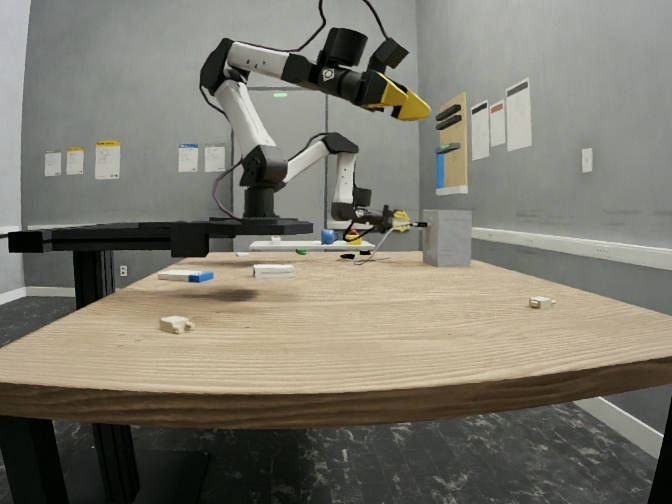

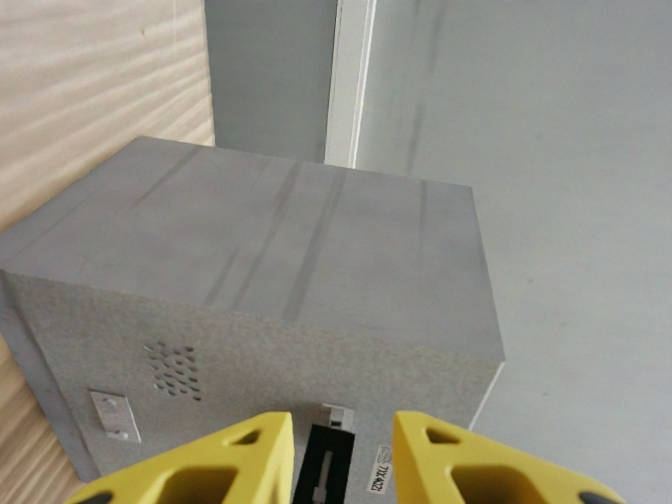

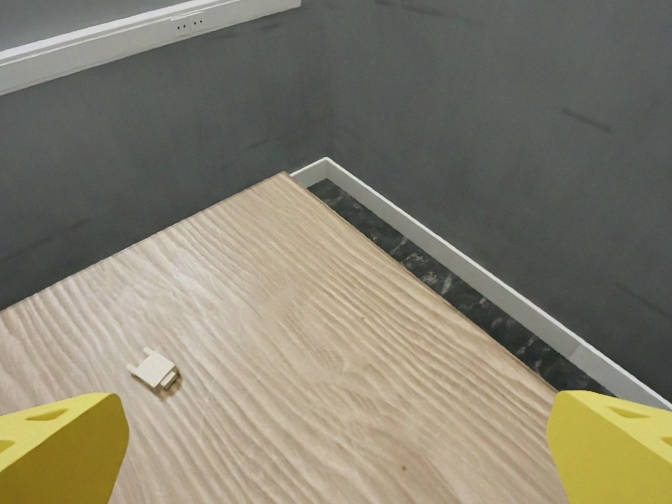

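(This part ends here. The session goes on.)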